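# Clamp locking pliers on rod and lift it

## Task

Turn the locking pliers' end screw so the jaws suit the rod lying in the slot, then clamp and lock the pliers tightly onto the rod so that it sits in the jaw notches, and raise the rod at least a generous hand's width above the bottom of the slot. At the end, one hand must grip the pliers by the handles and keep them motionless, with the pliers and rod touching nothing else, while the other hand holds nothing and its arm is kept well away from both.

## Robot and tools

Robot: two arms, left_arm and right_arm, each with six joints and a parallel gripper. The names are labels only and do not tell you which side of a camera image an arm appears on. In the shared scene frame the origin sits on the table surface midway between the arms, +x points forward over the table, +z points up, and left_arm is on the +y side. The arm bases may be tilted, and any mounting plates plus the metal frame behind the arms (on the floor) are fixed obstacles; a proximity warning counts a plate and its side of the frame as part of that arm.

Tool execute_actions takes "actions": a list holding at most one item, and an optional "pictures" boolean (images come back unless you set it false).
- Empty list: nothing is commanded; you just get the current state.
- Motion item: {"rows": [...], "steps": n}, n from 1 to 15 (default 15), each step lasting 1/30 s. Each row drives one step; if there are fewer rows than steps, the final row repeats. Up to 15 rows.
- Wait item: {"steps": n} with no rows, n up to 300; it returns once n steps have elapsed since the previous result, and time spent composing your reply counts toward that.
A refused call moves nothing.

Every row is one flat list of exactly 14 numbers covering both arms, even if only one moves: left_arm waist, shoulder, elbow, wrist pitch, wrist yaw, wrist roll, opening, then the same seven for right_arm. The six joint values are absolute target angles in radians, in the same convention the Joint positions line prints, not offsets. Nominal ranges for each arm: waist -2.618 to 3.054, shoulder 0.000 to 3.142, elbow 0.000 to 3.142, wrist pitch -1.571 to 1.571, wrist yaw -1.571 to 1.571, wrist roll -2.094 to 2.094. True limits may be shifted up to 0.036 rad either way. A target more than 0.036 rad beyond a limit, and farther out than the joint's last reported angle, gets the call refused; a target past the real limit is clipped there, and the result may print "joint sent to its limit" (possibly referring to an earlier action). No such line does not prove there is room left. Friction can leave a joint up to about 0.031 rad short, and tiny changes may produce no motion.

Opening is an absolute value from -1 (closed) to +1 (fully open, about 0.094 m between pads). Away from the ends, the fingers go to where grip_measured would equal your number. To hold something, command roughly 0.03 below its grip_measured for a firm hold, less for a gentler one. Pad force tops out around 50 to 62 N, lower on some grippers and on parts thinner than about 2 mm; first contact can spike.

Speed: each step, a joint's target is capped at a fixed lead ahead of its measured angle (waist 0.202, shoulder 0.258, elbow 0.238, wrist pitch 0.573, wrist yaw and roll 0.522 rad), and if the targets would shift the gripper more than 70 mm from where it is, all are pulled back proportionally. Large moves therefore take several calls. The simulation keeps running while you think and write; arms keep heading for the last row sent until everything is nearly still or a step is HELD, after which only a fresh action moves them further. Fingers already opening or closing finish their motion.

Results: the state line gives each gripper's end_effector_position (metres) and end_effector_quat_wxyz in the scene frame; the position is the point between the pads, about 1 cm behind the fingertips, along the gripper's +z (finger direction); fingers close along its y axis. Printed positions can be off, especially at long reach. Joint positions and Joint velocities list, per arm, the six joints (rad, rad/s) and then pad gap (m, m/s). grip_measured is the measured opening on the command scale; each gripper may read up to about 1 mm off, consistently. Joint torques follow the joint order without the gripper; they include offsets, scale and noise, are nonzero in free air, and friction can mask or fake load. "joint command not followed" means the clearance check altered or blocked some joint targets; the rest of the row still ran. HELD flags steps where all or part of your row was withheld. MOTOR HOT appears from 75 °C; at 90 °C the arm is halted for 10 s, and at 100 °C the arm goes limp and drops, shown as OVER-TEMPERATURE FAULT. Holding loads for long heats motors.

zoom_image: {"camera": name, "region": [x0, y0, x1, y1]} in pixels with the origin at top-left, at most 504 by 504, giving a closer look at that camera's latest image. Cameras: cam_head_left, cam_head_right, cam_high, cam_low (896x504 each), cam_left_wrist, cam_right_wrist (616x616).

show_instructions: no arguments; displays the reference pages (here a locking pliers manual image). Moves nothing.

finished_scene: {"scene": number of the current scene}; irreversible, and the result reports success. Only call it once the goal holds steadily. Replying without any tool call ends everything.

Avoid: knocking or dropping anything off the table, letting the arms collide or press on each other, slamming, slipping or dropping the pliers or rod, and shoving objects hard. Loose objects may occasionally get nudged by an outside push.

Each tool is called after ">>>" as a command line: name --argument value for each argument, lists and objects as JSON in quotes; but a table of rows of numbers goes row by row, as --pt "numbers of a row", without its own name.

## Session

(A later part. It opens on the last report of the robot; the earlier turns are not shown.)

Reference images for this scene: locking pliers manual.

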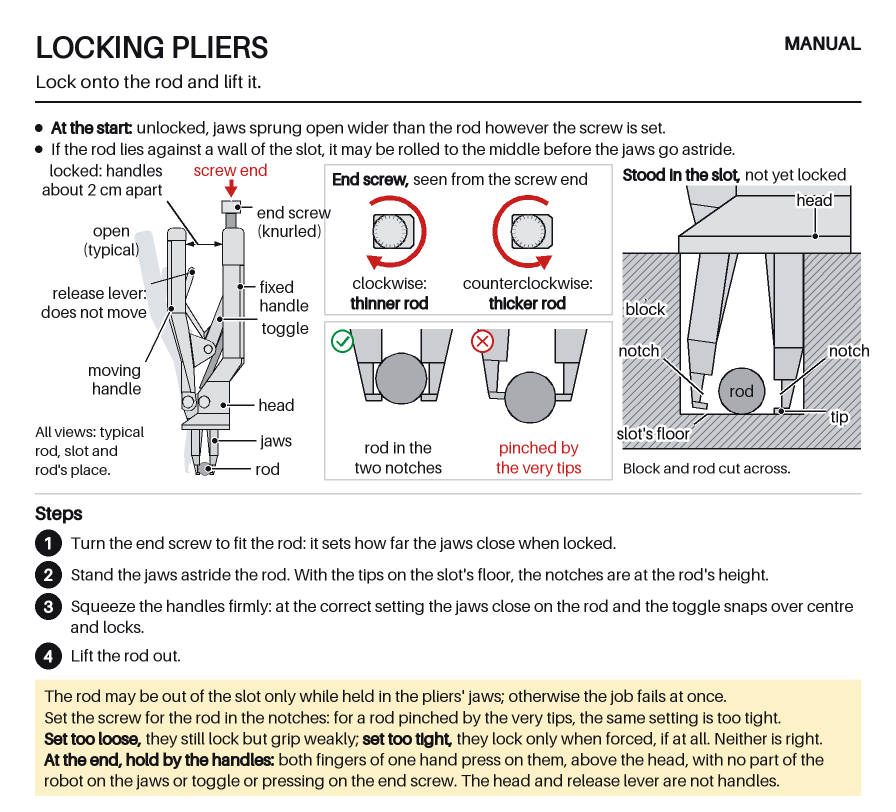

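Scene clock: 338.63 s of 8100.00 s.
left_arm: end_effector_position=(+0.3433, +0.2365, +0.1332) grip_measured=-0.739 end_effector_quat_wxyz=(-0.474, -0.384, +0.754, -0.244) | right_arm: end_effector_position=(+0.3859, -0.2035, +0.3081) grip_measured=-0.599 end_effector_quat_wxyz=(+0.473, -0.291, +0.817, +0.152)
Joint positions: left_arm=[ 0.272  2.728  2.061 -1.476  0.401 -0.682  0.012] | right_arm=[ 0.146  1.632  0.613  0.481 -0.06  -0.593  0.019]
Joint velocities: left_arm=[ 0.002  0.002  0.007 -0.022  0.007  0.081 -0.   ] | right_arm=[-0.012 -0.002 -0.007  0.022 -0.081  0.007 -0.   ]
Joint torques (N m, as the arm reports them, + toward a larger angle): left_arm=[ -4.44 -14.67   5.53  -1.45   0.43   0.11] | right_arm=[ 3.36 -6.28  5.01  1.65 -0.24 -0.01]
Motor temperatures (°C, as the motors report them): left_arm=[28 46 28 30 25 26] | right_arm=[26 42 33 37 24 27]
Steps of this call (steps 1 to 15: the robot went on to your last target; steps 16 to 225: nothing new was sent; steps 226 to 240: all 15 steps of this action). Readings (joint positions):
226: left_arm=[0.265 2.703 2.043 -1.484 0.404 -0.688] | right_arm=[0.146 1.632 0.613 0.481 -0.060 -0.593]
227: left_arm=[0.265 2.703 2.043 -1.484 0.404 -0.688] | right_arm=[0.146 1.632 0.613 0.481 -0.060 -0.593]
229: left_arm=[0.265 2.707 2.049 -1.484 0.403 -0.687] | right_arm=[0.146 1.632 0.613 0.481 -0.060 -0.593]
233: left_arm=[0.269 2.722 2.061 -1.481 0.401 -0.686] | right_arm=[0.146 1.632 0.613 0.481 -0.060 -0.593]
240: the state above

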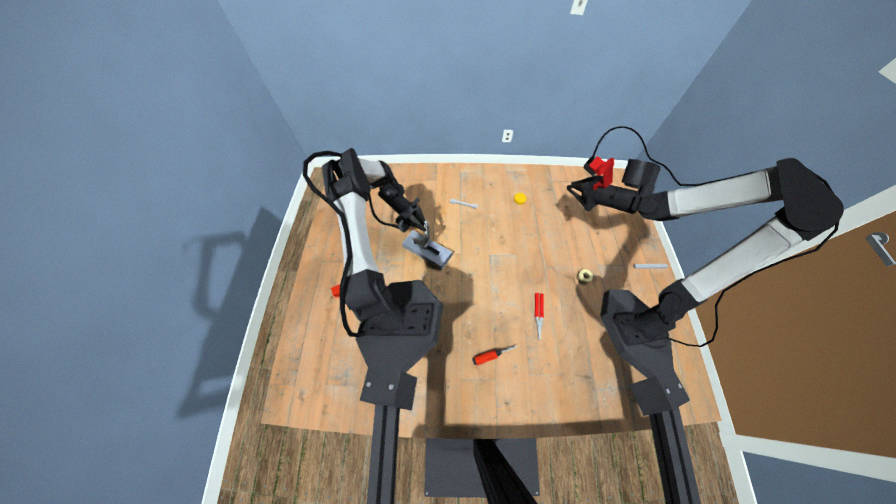

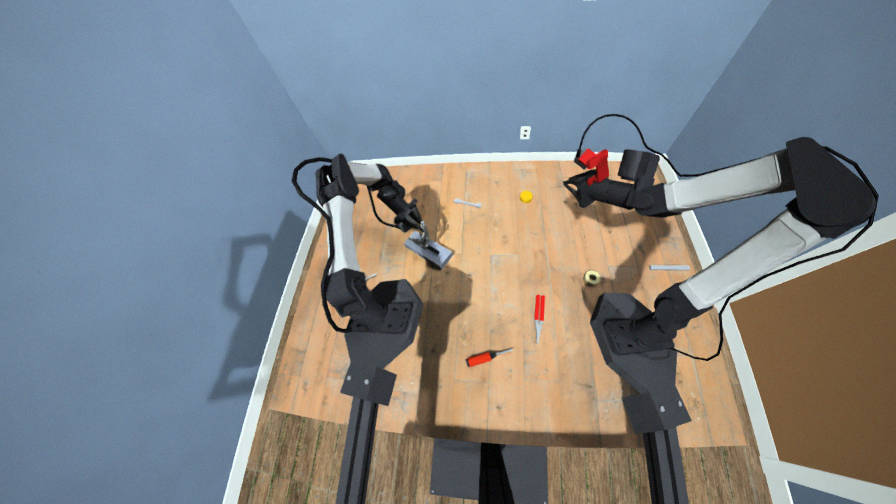

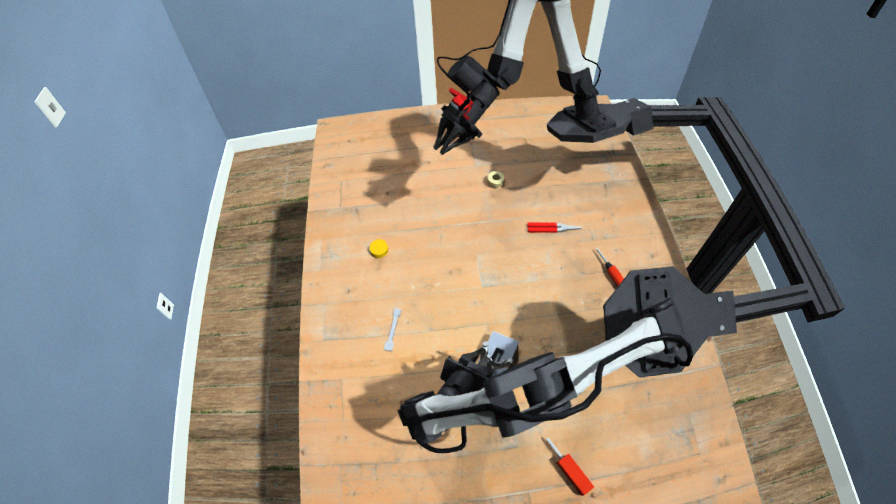

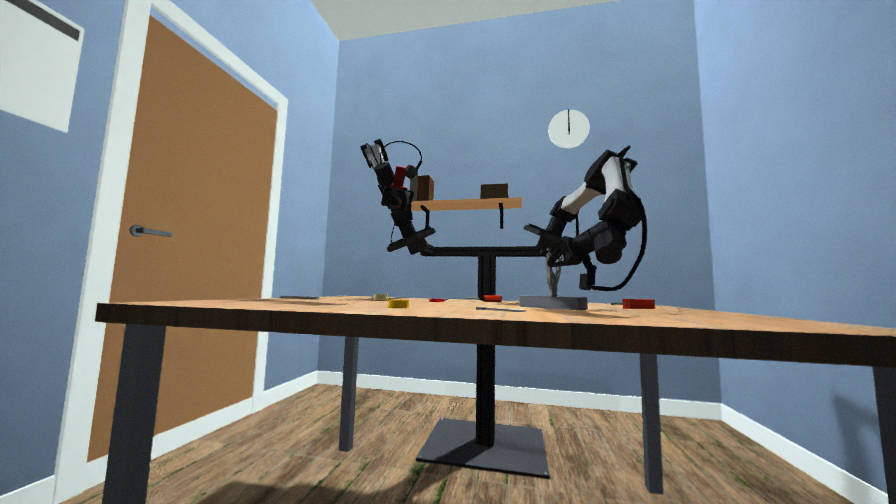

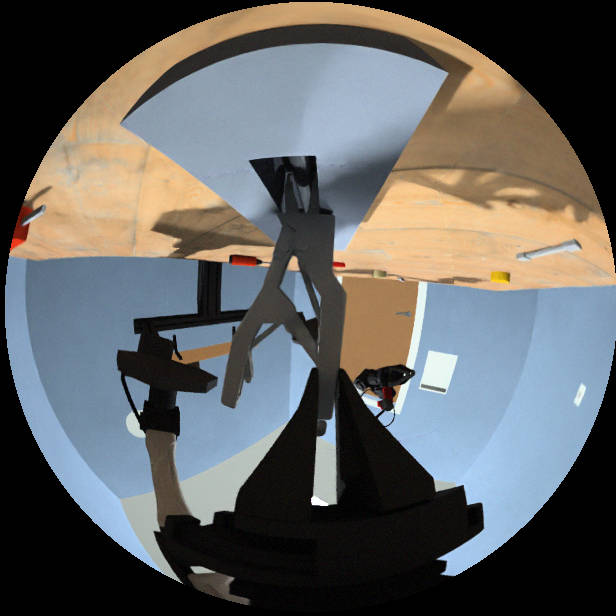

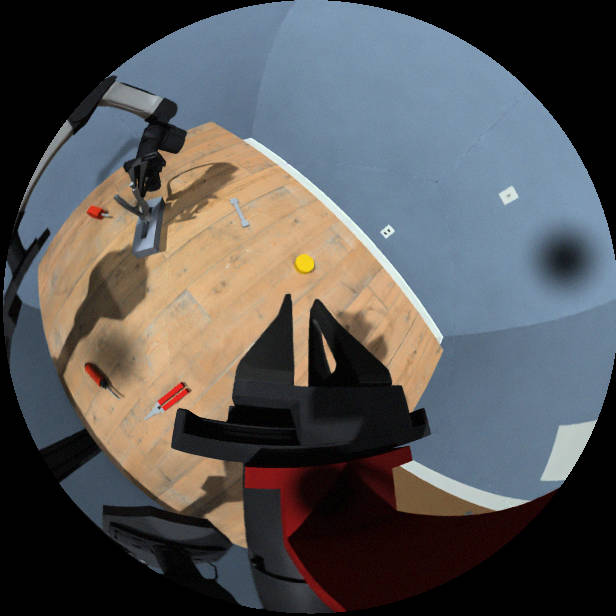

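~2 mm left. Lower a touch, then release slowly.

>>> execute_actions --actions '[{"rows":[[0.283,2.745,2.081,-1.488,0.409,-0.678,-0.77,0.15,1.64,0.6,0.455,-0.05,-0.6,-0.6],[0.283,2.749,2.083,-1.488,0.409,-0.678,-0.77,0.15,1.64,0.6,0.455,-0.05,-0.6,-0.6],[0.283,2.749,2.083,-1.488,0.409,-0.678,-0.77,0.15,1.64,0.6,0.455,-0.05,-0.6,-0.6],[0.283,2.749,2.083,-1.488,0.409,-0.678,-0.77,0.15,1.64,0.6,0.455,-0.05,-0.6,-0.6],[0.283,2.749,2.083,-1.488,0.409,-0.678,-0.77,0.15,1.64,0.6,0.455,-0.05,-0.6,-0.6],[0.283,2.749,2.083,-1.488,0.409,-0.678,-0.77,0.15,1.64,0.6,0.455,-0.05,-0.6,-0.6],[0.283,2.749,2.083,-1.488,0.409,-0.678,-0.76,0.15,1.64,0.6,0.455,-0.05,-0.6,-0.6],[0.283,2.749,2.083,-1.488,0.409,-0.678,-0.75,0.15,1.64,0.6,0.455,-0.05,-0.6,-0.6],[0.283,2.749,2.083,-1.488,0.409,-0.678,-0.744,0.15,1.64,0.6,0.455,-0.05,-0.6,-0.6],[0.283,2.749,2.083,-1.488,0.409,-0.678,-0.738,0.15,1.64,0.6,0.455,-0.05,-0.6,-0.6],[0.283,2.749,2.083,-1.488,0.409,-0.678,-0.732,0.15,1.64,0.6,0.455,-0.05,-0.6,-0.6],[0.283,2.749,2.083,-1.488,0.409,-0.678,-0.72,0.15,1.64,0.6,0.455,-0.05,-0.6,-0.6],[0.283,2.749,2.083,-1.488,0.409,-0.678,-0.7,0.15,1.64,0.6,0.455,-0.05,-0.6,-0.6],[0.283,2.749,2.083,-1.488,0.409,-0.678,-0.65,0.15,1.64,0.6,0.455,-0.05,-0.6,-0.6],[0.283,2.749,2.083,-1.488,0.409,-0.678,-0.5,0.15,1.64,0.6,0.455,-0.05,-0.6,-0.6]],"steps":15}]' --pictures false

>>> execute_actions --actions '[{"steps":10}]'

Scene clock: 352.37 s of 8100.00 s.
left_arm: end_effector_position=(+0.3430, +0.2365, +0.1336) grip_measured=-0.575 end_effector_quat_wxyz=(-0.475, -0.383, +0.754, -0.244) | right_arm: end_effector_position=(+0.3859, -0.2035, +0.3081) grip_measured=-0.599 end_effector_quat_wxyz=(+0.473, -0.291, +0.817, +0.152)
Joint positions: left_arm=[ 0.272  2.728  2.061 -1.478  0.401 -0.681  0.02 ] | right_arm=[ 0.146  1.632  0.613  0.481 -0.06  -0.593  0.019]
Joint velocities: left_arm=[-0.002 -0.022 -0.017 -0.066 -0.007 -0.022  0.146] | right_arm=[ 0.002 -0.002 -0.002 -0.051 -0.051 -0.051 -0.   ]
Joint torques (N m, as the arm reports them, + toward a larger angle): left_arm=[ -4.46 -13.78   5.87  -1.36   0.42   0.13] | right_arm=[ 3.19 -6.22  5.22  1.64 -0.21  0.  ]
Motor temperatures (°C, as the motors report them): left_arm=[28 47 29 30 25 26] | right_arm=[26 42 33 37 24 27]
Steps of this call (steps 1 to 15: the robot went on to your last target; steps 16 to 397: nothing new was sent; steps 398 to 412: all 15 steps of this action). Readings (joint positions):
398: left_arm=[0.272 2.728 2.061 -1.476 0.401 -0.681] | right_arm=[0.146 1.632 0.613 0.481 -0.060 -0.593]
399: left_arm=[0.272 2.728 2.061 -1.476 0.401 -0.681] | right_arm=[0.146 1.632 0.613 0.481 -0.060 -0.593]
401: left_arm=[0.272 2.728 2.061 -1.476 0.401 -0.681] | right_arm=[0.146 1.632 0.613 0.481 -0.060 -0.593]
405: left_arm=[0.272 2.728 2.061 -1.476 0.401 -0.681] | right_arm=[0.146 1.632 0.613 0.481 -0.060 -0.593]
412: the state above

Scene clock: 352.70 s of 8100.00 s.
left_arm: end_effector_position=(+0.3424, +0.2365, +0.1343) grip_measured=-0.502 end_effector_quat_wxyz=(-0.476, -0.383, +0.753, -0.244) | right_arm: end_effector_position=(+0.3859, -0.2035, +0.3081) grip_measured=-0.599 end_effector_quat_wxyz=(+0.473, -0.291, +0.817, +0.152)
Joint positions: left_arm=[ 0.272  2.728  2.061 -1.482  0.402 -0.681  0.023] | right_arm=[ 0.146  1.632  0.613  0.481 -0.06  -0.593  0.019]
Joint velocities: left_arm=[ 0.002 -0.012 -0.002  0.095  0.051 -0.066 -0.001] | right_arm=[ 0.022  0.002  0.007 -0.051  0.037  0.037 -0.001]
Joint torques (N m, as the arm reports them, + toward a larger angle): left_arm=[ -4.44 -13.88   5.93  -1.38   0.43   0.13] | right_arm=[ 3.16 -6.14  5.06  1.6  -0.22  0.03]
Motor temperatures (°C, as the motors report them): left_arm=[28 47 29 30 25 26] | right_arm=[26 42 33 37 24 27]
Steps of this call (steps 1 to 10: the robot went on to your last target). Readings (joint positions):
1: left_arm=[0.272 2.728 2.061 -1.479 0.401 -0.681] | right_arm=[0.146 1.632 0.613 0.481 -0.060 -0.593]
2: left_arm=[0.272 2.728 2.061 -1.480 0.401 -0.681] | right_arm=[0.146 1.632 0.613 0.481 -0.060 -0.593]
4: left_arm=[0.272 2.728 2.061 -1.481 0.402 -0.681] | right_arm=[0.146 1.632 0.613 0.481 -0.060 -0.593]
8: left_arm=[0.272 2.728 2.061 -1.482 0.402 -0.681] | right_arm=[0.146 1.632 0.613 0.481 -0.060 -0.593]
10: the state above

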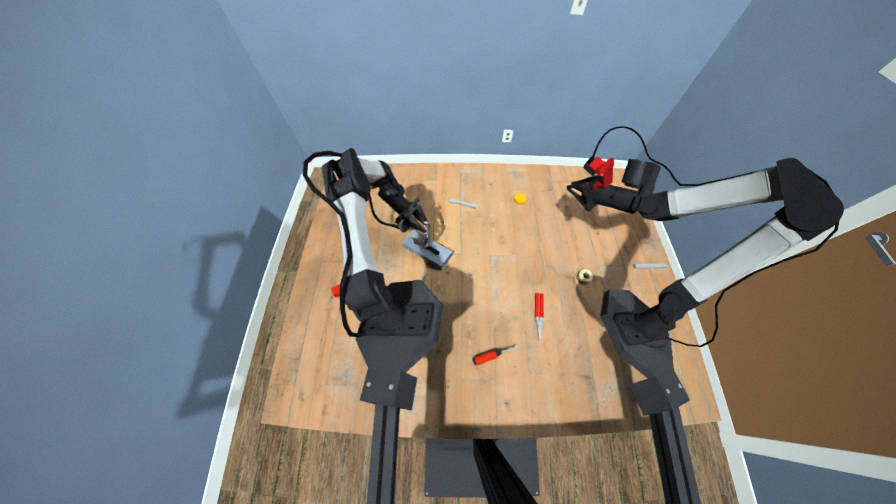

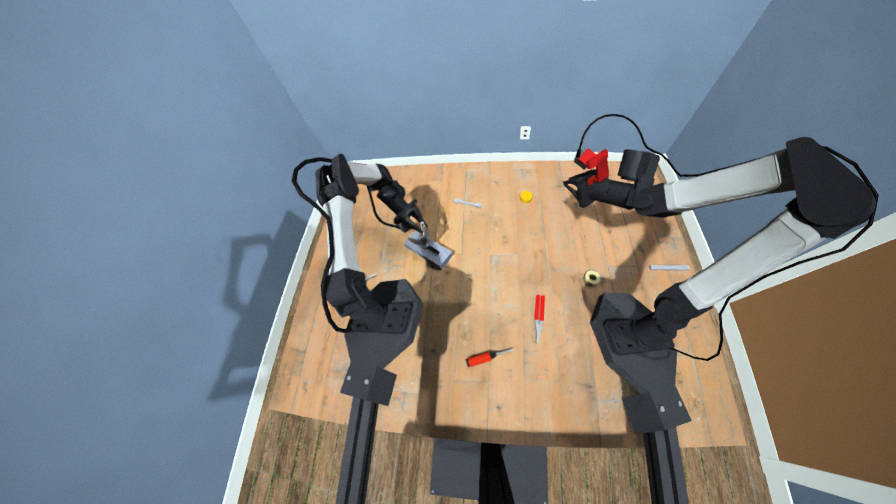

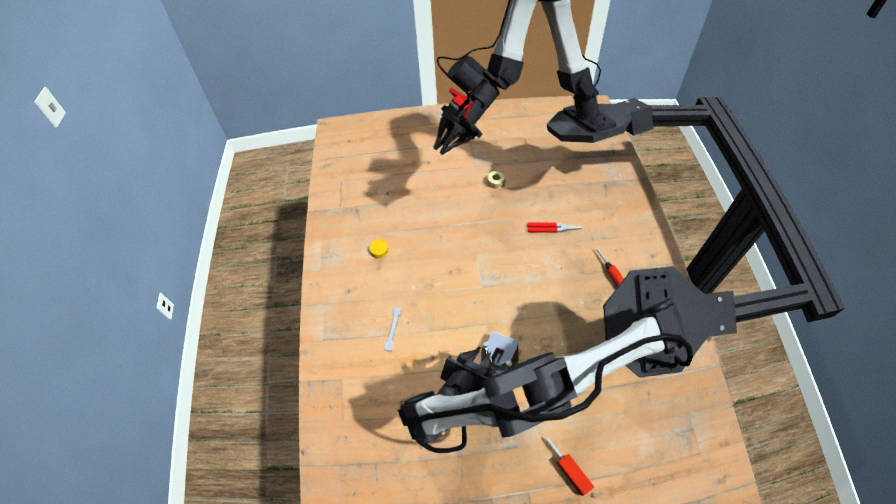

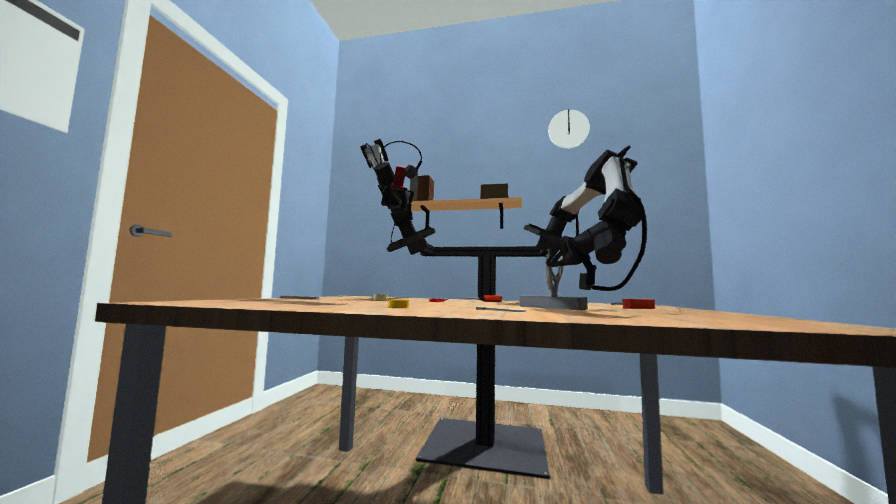

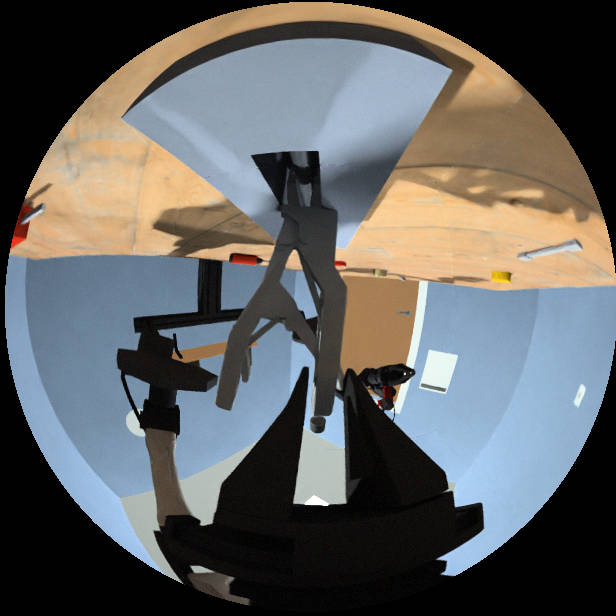

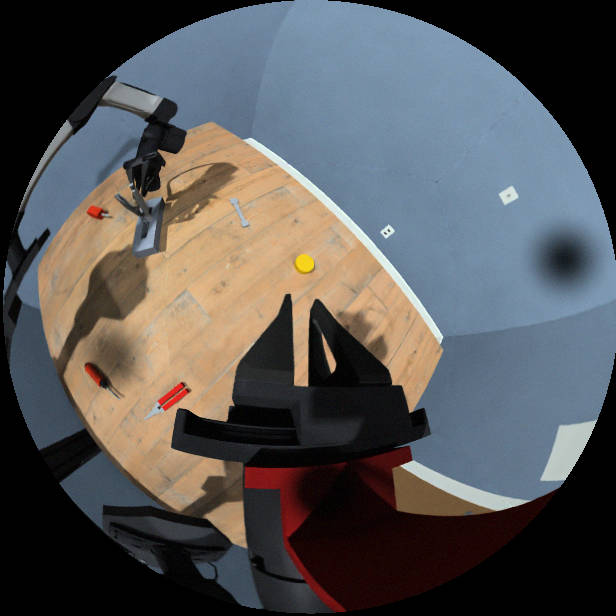

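>>> execute_actions --actions '[{"rows":[[0.275,2.72,2.05,-1.49,0.409,-0.68,-0.3,0.15,1.64,0.6,0.455,-0.05,-0.6,-0.6],[0.27,2.705,2.035,-1.495,0.41,-0.685,-0.3,0.15,1.64,0.6,0.455,-0.05,-0.6,-0.6],[0.266,2.69,2.022,-1.5,0.412,-0.69,-0.3,0.15,1.64,0.6,0.455,-0.05,-0.6,-0.6],[0.262,2.675,2.01,-1.5,0.415,-0.695,-0.3,0.15,1.64,0.6,0.455,-0.05,-0.6,-0.6],[0.258,2.66,1.998,-1.505,0.418,-0.7,-0.3,0.15,1.64,0.6,0.455,-0.05,-0.6,-0.6],[0.254,2.645,1.986,-1.505,0.42,-0.7,-0.3,0.15,1.64,0.6,0.455,-0.05,-0.6,-0.6],[0.25,2.63,1.974,-1.51,0.422,-0.705,-0.3,0.15,1.64,0.6,0.455,-0.05,-0.6,-0.6],[0.246,2.615,1.962,-1.51,0.425,-0.71,-0.3,0.15,1.64,0.6,0.455,-0.05,-0.6,-0.6],[0.242,2.6,1.95,-1.51,0.425,-0.71,-0.3,0.15,1.64,0.6,0.455,-0.05,-0.6,-0.6],[0.238,2.585,1.938,-1.515,0.428,-0.715,-0.3,0.15,1.64,0.6,0.455,-0.05,-0.6,-0.6],[0.234,2.57,1.926,-1.515,0.43,-0.72,-0.3,0.15,1.64,0.6,0.455,-0.05,-0.6,-0.6],[0.23,2.555,1.915,-1.52,0.43,-0.72,-0.3,0.15,1.64,0.6,0.455,-0.05,-0.6,-0.6],[0.226,2.54,1.905,-1.52,0.43,-0.725,-0.3,0.15,1.64,0.6,0.455,-0.05,-0.6,-0.6],[0.222,2.525,1.895,-1.525,0.435,-0.73,-0.3,0.15,1.64,0.6,0.455,-0.05,-0.6,-0.6],[0.218,2.505,1.885,-1.525,0.435,-0.73,-0.3,0.15,1.64,0.6,0.455,-0.05,-0.6,-0.6]],"steps":15}]'

Scene clock: 370.03 s of 8100.00 s.
left_arm: end_effector_position=(+0.3398, +0.2408, +0.1931) grip_measured=-0.302 end_effector_quat_wxyz=(-0.471, -0.382, +0.756, -0.246) | right_arm: end_effector_position=(+0.3859, -0.2035, +0.3081) grip_measured=-0.599 end_effector_quat_wxyz=(+0.473, -0.291, +0.817, +0.152)
Joint positions: left_arm=[ 0.233  2.538  1.923 -1.51   0.421 -0.712  0.033] | right_arm=[ 0.146  1.632  0.613  0.481 -0.06  -0.593  0.019]
Joint velocities: left_arm=[-0.159 -0.432 -0.349 -0.051  0.022 -0.154 -0.   ] | right_arm=[ 0.007 -0.002 -0.002 -0.051  0.022 -0.022  0.   ]
Joint torques (N m, as the arm reports them, + toward a larger angle): left_arm=[ -5.62 -16.16   2.49  -1.35   0.44   0.05] | right_arm=[ 3.29 -6.1   5.33  1.64 -0.28  0.  ]
Motor temperatures (°C, as the motors report them): left_arm=[28 47 29 30 25 26] | right_arm=[26 42 33 37 24 27]
Steps of this call (steps 1 to 15: the robot went on to your last target; steps 16 to 505: nothing new was sent; steps 506 to 520: all 15 steps of this action). Readings (joint positions):
506: left_arm=[0.272 2.728 2.061 -1.483 0.402 -0.681] | right_arm=[0.146 1.632 0.613 0.481 -0.060 -0.593]
507: left_arm=[0.272 2.727 2.060 -1.483 0.402 -0.681] | right_arm=[0.146 1.632 0.613 0.481 -0.060 -0.593]
509: left_arm=[0.272 2.712 2.044 -1.484 0.403 -0.683] | right_arm=[0.146 1.632 0.613 0.481 -0.060 -0.593]
513: left_arm=[0.267 2.654 1.999 -1.493 0.408 -0.692] | right_arm=[0.146 1.632 0.613 0.481 -0.060 -0.593]
520: the state above

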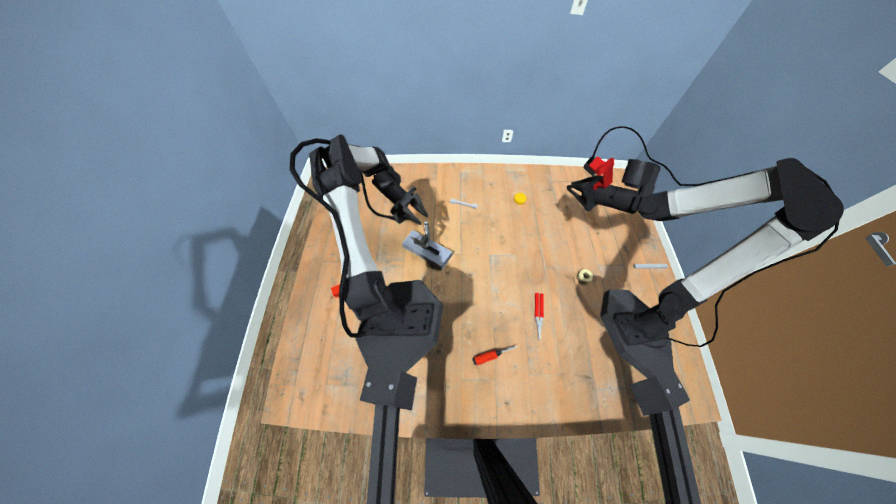

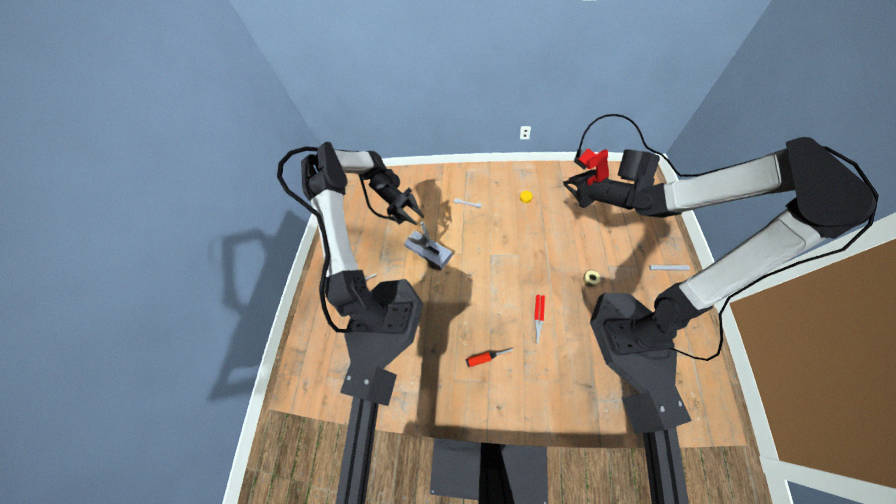

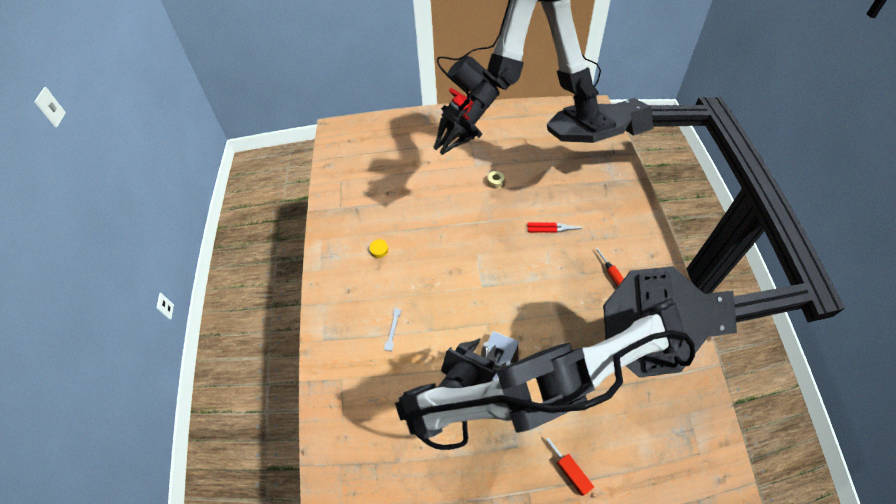

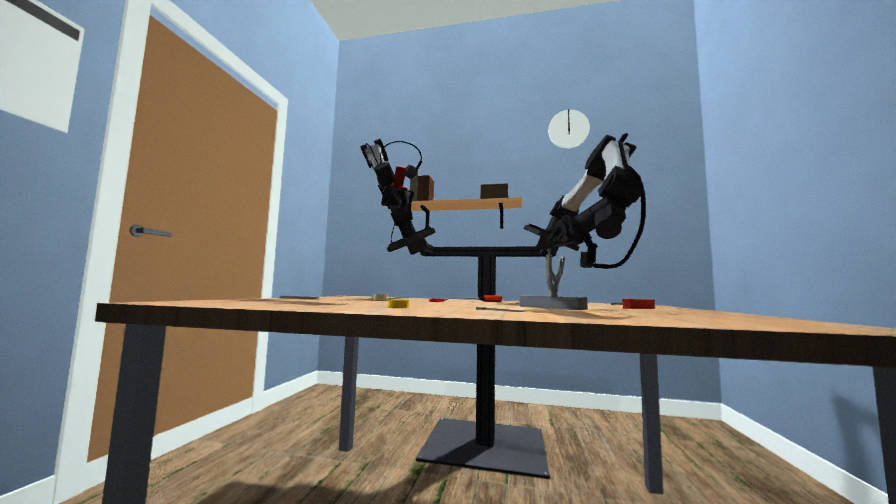

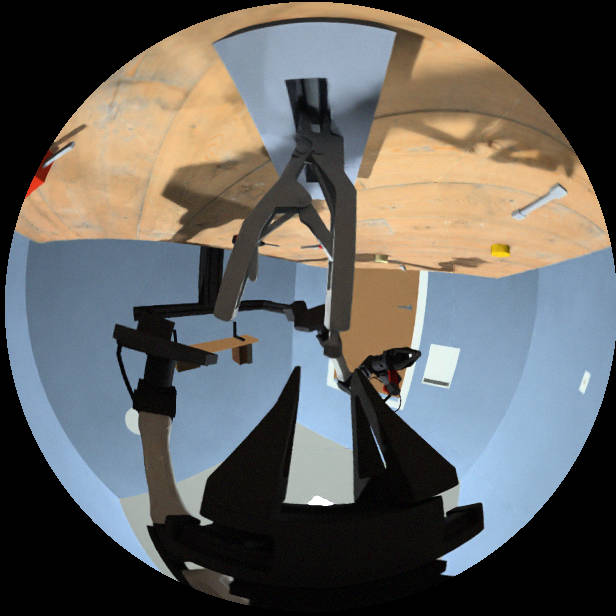

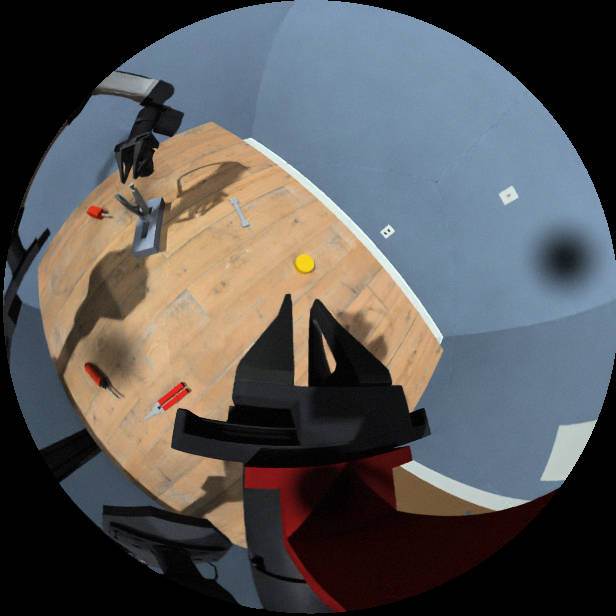

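>>> execute_actions --actions '[{"rows":[[0.207,2.48,1.86,-1.49,0.41,-0.75,-0.2,0.15,1.64,0.6,0.455,-0.05,-0.6,-0.6],[0.196,2.455,1.835,-1.46,0.39,-0.77,-0.1,0.15,1.64,0.6,0.455,-0.05,-0.6,-0.6],[0.185,2.43,1.81,-1.43,0.37,-0.785,0.0,0.15,1.64,0.6,0.455,-0.05,-0.6,-0.6],[0.174,2.405,1.785,-1.4,0.35,-0.8,0.1,0.15,1.64,0.6,0.455,-0.05,-0.6,-0.6],[0.163,2.38,1.76,-1.37,0.33,-0.82,0.2,0.15,1.64,0.6,0.455,-0.05,-0.6,-0.6],[0.152,2.355,1.733,-1.34,0.31,-0.84,0.3,0.15,1.64,0.6,0.455,-0.05,-0.6,-0.6],[0.141,2.33,1.706,-1.31,0.29,-0.855,0.4,0.15,1.64,0.6,0.455,-0.05,-0.6,-0.6],[0.13,2.305,1.68,-1.28,0.27,-0.87,0.5,0.15,1.64,0.6,0.455,-0.05,-0.6,-0.6],[0.119,2.28,1.653,-1.25,0.25,-0.89,0.6,0.15,1.64,0.6,0.455,-0.05,-0.6,-0.6],[0.108,2.255,1.626,-1.22,0.23,-0.91,0.7,0.15,1.64,0.6,0.455,-0.05,-0.6,-0.6],[0.097,2.23,1.6,-1.19,0.21,-0.925,0.8,0.15,1.64,0.6,0.455,-0.05,-0.6,-0.6],[0.086,2.205,1.573,-1.16,0.19,-0.94,0.9,0.15,1.64,0.6,0.455,-0.05,-0.6,-0.6],[0.075,2.18,1.546,-1.13,0.165,-0.96,0.95,0.15,1.64,0.6,0.455,-0.05,-0.6,-0.6],[0.064,2.155,1.52,-1.1,0.135,-0.975,0.95,0.15,1.64,0.6,0.455,-0.05,-0.6,-0.6],[0.054,2.13,1.49,-1.07,0.1,-0.99,0.95,0.15,1.64,0.6,0.455,-0.05,-0.6,-0.6]],"steps":15}]' --pictures false

>>> execute_actions --actions '[{"rows":[[0.038,2.11,1.46,-1.035,0.06,-1.005,0.95,0.15,1.64,0.6,0.455,-0.05,-0.6,-0.6],[0.022,2.09,1.43,-1.0,0.02,-1.02,0.95,0.15,1.64,0.6,0.455,-0.05,-0.6,-0.6],[0.006,2.07,1.4,-0.965,-0.02,-1.035,0.95,0.15,1.64,0.6,0.455,-0.05,-0.6,-0.6],[-0.01,2.05,1.37,-0.93,-0.06,-1.05,0.95,0.15,1.64,0.6,0.455,-0.05,-0.6,-0.6],[-0.026,2.03,1.34,-0.895,-0.1,-1.065,0.95,0.15,1.64,0.6,0.455,-0.05,-0.6,-0.6],[-0.042,2.01,1.31,-0.86,-0.14,-1.08,0.95,0.15,1.64,0.6,0.455,-0.05,-0.6,-0.6],[-0.058,1.995,1.28,-0.825,-0.18,-1.095,0.95,0.15,1.64,0.6,0.455,-0.05,-0.6,-0.6],[-0.074,1.98,1.25,-0.79,-0.22,-1.11,0.95,0.15,1.64,0.6,0.455,-0.05,-0.6,-0.6],[-0.09,1.965,1.22,-0.755,-0.26,-1.125,0.95,0.15,1.64,0.6,0.455,-0.05,-0.6,-0.6],[-0.106,1.95,1.19,-0.72,-0.3,-1.14,0.95,0.15,1.64,0.6,0.455,-0.05,-0.6,-0.6],[-0.122,1.94,1.155,-0.69,-0.34,-1.155,0.95,0.15,1.64,0.6,0.455,-0.05,-0.6,-0.6],[-0.138,1.93,1.12,-0.66,-0.38,-1.17,0.95,0.15,1.64,0.6,0.455,-0.05,-0.6,-0.6],[-0.154,1.92,1.085,-0.63,-0.42,-1.18,0.95,0.15,1.64,0.6,0.455,-0.05,-0.6,-0.6],[-0.17,1.91,1.05,-0.61,-0.46,-1.19,0.95,0.15,1.64,0.6,0.455,-0.05,-0.6,-0.6],[-0.182,1.897,1.015,-0.607,-0.46,-1.195,0.95,0.15,1.64,0.6,0.455,-0.05,-0.6,-0.6]],"steps":15}]' --pictures false

>>> execute_actions --actions '[{"steps":20}]'

Scene clock: 396.47 s of 8100.00 s.
left_arm: end_effector_position=(+0.3332, +0.2329, +0.2308) grip_measured=+0.946 end_effector_quat_wxyz=(-0.326, -0.406, +0.835, -0.180) | right_arm: end_effector_position=(+0.3859, -0.2035, +0.3081) grip_measured=-0.599 end_effector_quat_wxyz=(+0.473, -0.291, +0.817, +0.152)
Joint positions: left_arm=[ 0.077  2.174  1.56  -1.207  0.216 -0.915  0.091] | right_arm=[ 0.146  1.632  0.613  0.481 -0.06  -0.593  0.019]
Joint velocities: left_arm=[-0.281 -0.716 -0.833  0.857 -0.74  -0.505  0.003] | right_arm=[ 0.002 -0.007  0.017 -0.037  0.037  0.051 -0.   ]
Joint torques (N m, as the arm reports them, + toward a larger angle): left_arm=[ -5.27 -13.76   3.38  -0.56   0.27   0.06] | right_arm=[ 3.04 -6.39  5.2   1.66 -0.2  -0.02]
Motor temperatures (°C, as the motors report them): left_arm=[29 49 28 29 25 26] | right_arm=[26 42 34 37 24 27]
Steps of this call (steps 1 to 30: the robot went on to your last target; steps 31 to 778: nothing new was sent; steps 779 to 793: all 15 steps of this action). Readings (joint positions):
779: left_arm=[0.221 2.499 1.904 -1.516 0.428 -0.727] | right_arm=[0.146 1.632 0.613 0.481 -0.060 -0.593]
780: left_arm=[0.220 2.490 1.889 -1.507 0.424 -0.733] | right_arm=[0.146 1.632 0.613 0.481 -0.060 -0.593]
782: left_arm=[0.210 2.459 1.841 -1.479 0.404 -0.751] | right_arm=[0.146 1.632 0.613 0.481 -0.060 -0.593]
786: left_arm=[0.164 2.360 1.740 -1.398 0.347 -0.804] | right_arm=[0.146 1.632 0.613 0.481 -0.060 -0.593]
793: the state above

Scene clock: 396.97 s of 8100.00 s.
left_arm: end_effector_position=(+0.3183, +0.2395, +0.2103) grip_measured=+0.948 end_effector_quat_wxyz=(-0.058, -0.438, +0.897, -0.033) | right_arm: end_effector_position=(+0.3859, -0.2035, +0.3081) grip_measured=-0.599 end_effector_quat_wxyz=(+0.473, -0.291, +0.817, +0.152)
Joint positions: left_arm=[-0.152  1.92   1.099 -0.713 -0.318 -1.139  0.092] | right_arm=[ 0.146  1.632  0.613  0.481 -0.06  -0.593  0.019]
Joint velocities: left_arm=[-0.413 -0.295 -1.004  0.725 -0.93  -0.344 -0.001] | right_arm=[-0.002 -0.002  0.007 -0.007  0.007 -0.007  0.001]
Joint torques (N m, as the arm reports them, + toward a larger angle): left_arm=[ -4.71 -11.4    3.49   0.1   -0.04   0.02] | right_arm=[ 3.23 -6.12  5.27  1.59 -0.23 -0.03]
Motor temperatures (°C, as the motors report them): left_arm=[29 49 28 29 25 26] | right_arm=[26 42 34 37 24 27]
Steps of this call (steps 1 to 15: all 15 steps of this action). Readings (joint positions):
1: left_arm=[0.066 2.150 1.531 -1.177 0.189 -0.931] | right_arm=[0.146 1.632 0.613 0.481 -0.060 -0.593]
2: left_arm=[0.055 2.126 1.503 -1.146 0.160 -0.947] | right_arm=[0.146 1.632 0.613 0.481 -0.060 -0.593]
4: left_arm=[0.028 2.084 1.443 -1.081 0.094 -0.978] | right_arm=[0.146 1.632 0.613 0.481 -0.060 -0.593]
8: left_arm=[-0.038 2.012 1.322 -0.947 -0.051 -1.039] | right_arm=[0.146 1.632 0.613 0.481 -0.060 -0.593]
15: the state above

Scene clock: 397.63 s of 8100.00 s.
left_arm: end_effector_position=(+0.3188, +0.2495, +0.2034) grip_measured=+0.948 end_effector_quat_wxyz=(+0.001, -0.455, +0.891, +0.003) | right_arm: end_effector_position=(+0.3859, -0.2035, +0.3081) grip_measured=-0.599 end_effector_quat_wxyz=(+0.473, -0.291, +0.817, +0.152)
Joint positions: left_arm=[-0.18   1.909  1.029 -0.619 -0.452 -1.188  0.092] | right_arm=[ 0.146  1.632  0.613  0.481 -0.06  -0.593  0.019]
Joint velocities: left_arm=[-0.012 -0.017  0.012  0.007 -0.051 -0.066 -0.001] | right_arm=[-0.002 -0.027 -0.012 -0.066  0.007 -0.037 -0.001]
Joint torques (N m, as the arm reports them, + toward a larger angle): left_arm=[ -4.35 -11.68   4.07   0.44  -0.14   0.06] | right_arm=[ 3.14 -6.29  5.24  1.66 -0.28 -0.03]
Motor temperatures (°C, as the motors report them): left_arm=[29 48 28 29 25 26] | right_arm=[26 42 34 37 24 27]
Steps of this call (steps 1 to 20: the robot went on to your last target). Readings (joint positions):
1: left_arm=[-0.165 1.912 1.069 -0.696 -0.345 -1.149] | right_arm=[0.146 1.632 0.613 0.481 -0.060 -0.593]
2: left_arm=[-0.174 1.909 1.048 -0.686 -0.365 -1.157] | right_arm=[0.146 1.632 0.613 0.481 -0.060 -0.593]
4: left_arm=[-0.180 1.909 1.030 -0.671 -0.394 -1.169] | right_arm=[0.146 1.632 0.613 0.481 -0.060 -0.593]
8: left_arm=[-0.180 1.909 1.029 -0.640 -0.429 -1.181] | right_arm=[0.146 1.632 0.613 0.481 -0.060 -0.593]
20: the state above

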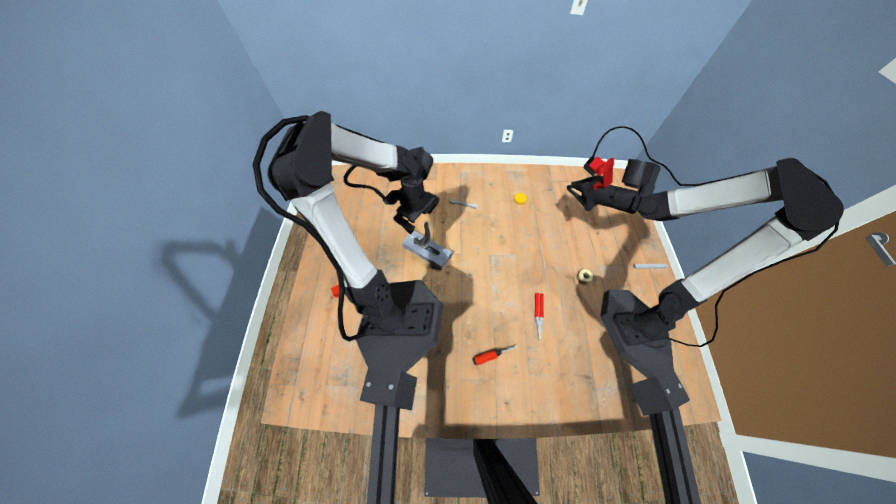

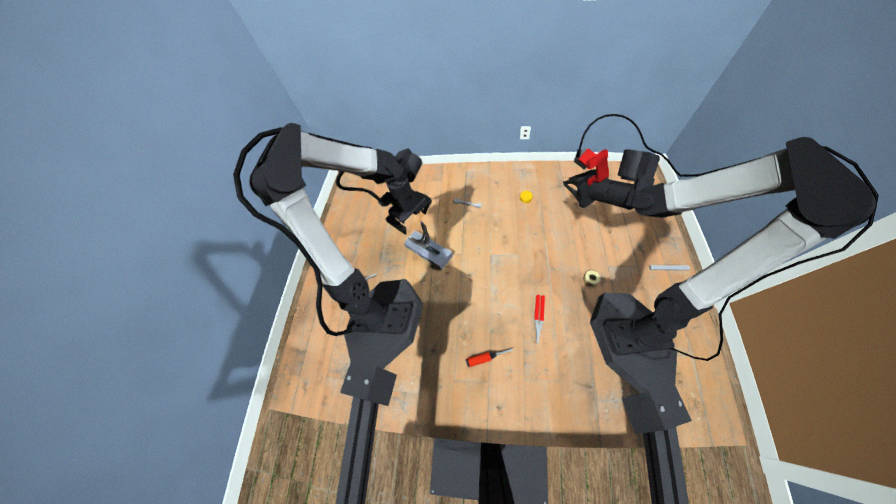

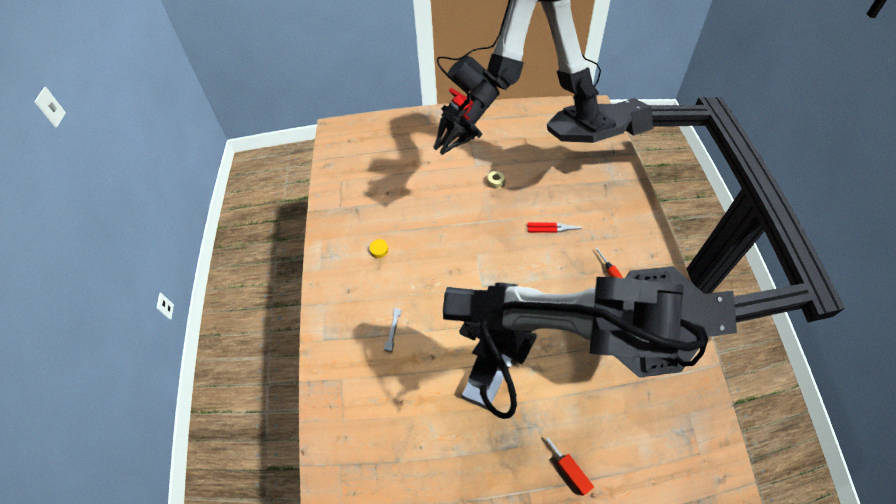

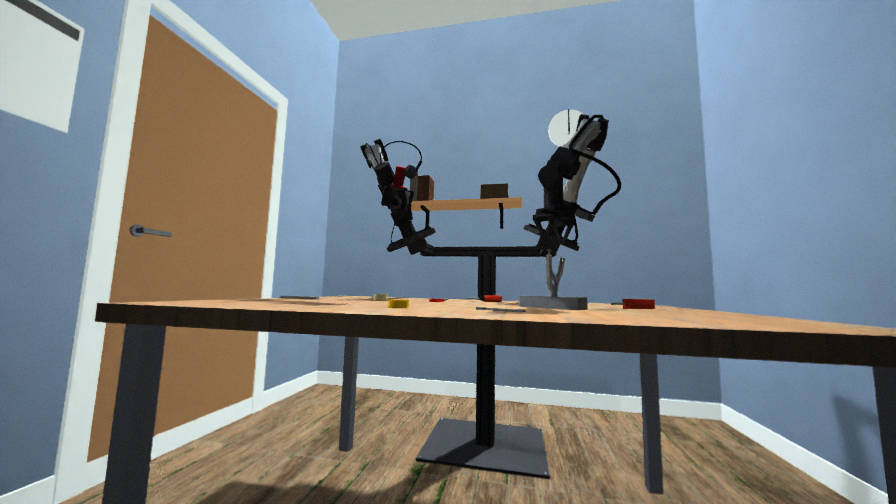

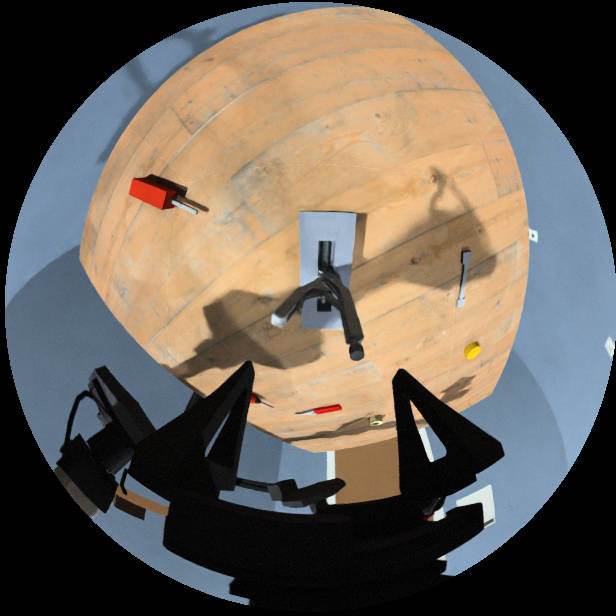

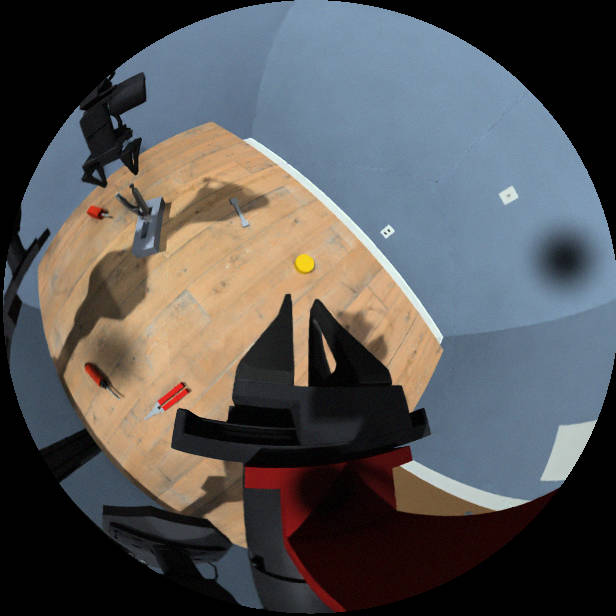

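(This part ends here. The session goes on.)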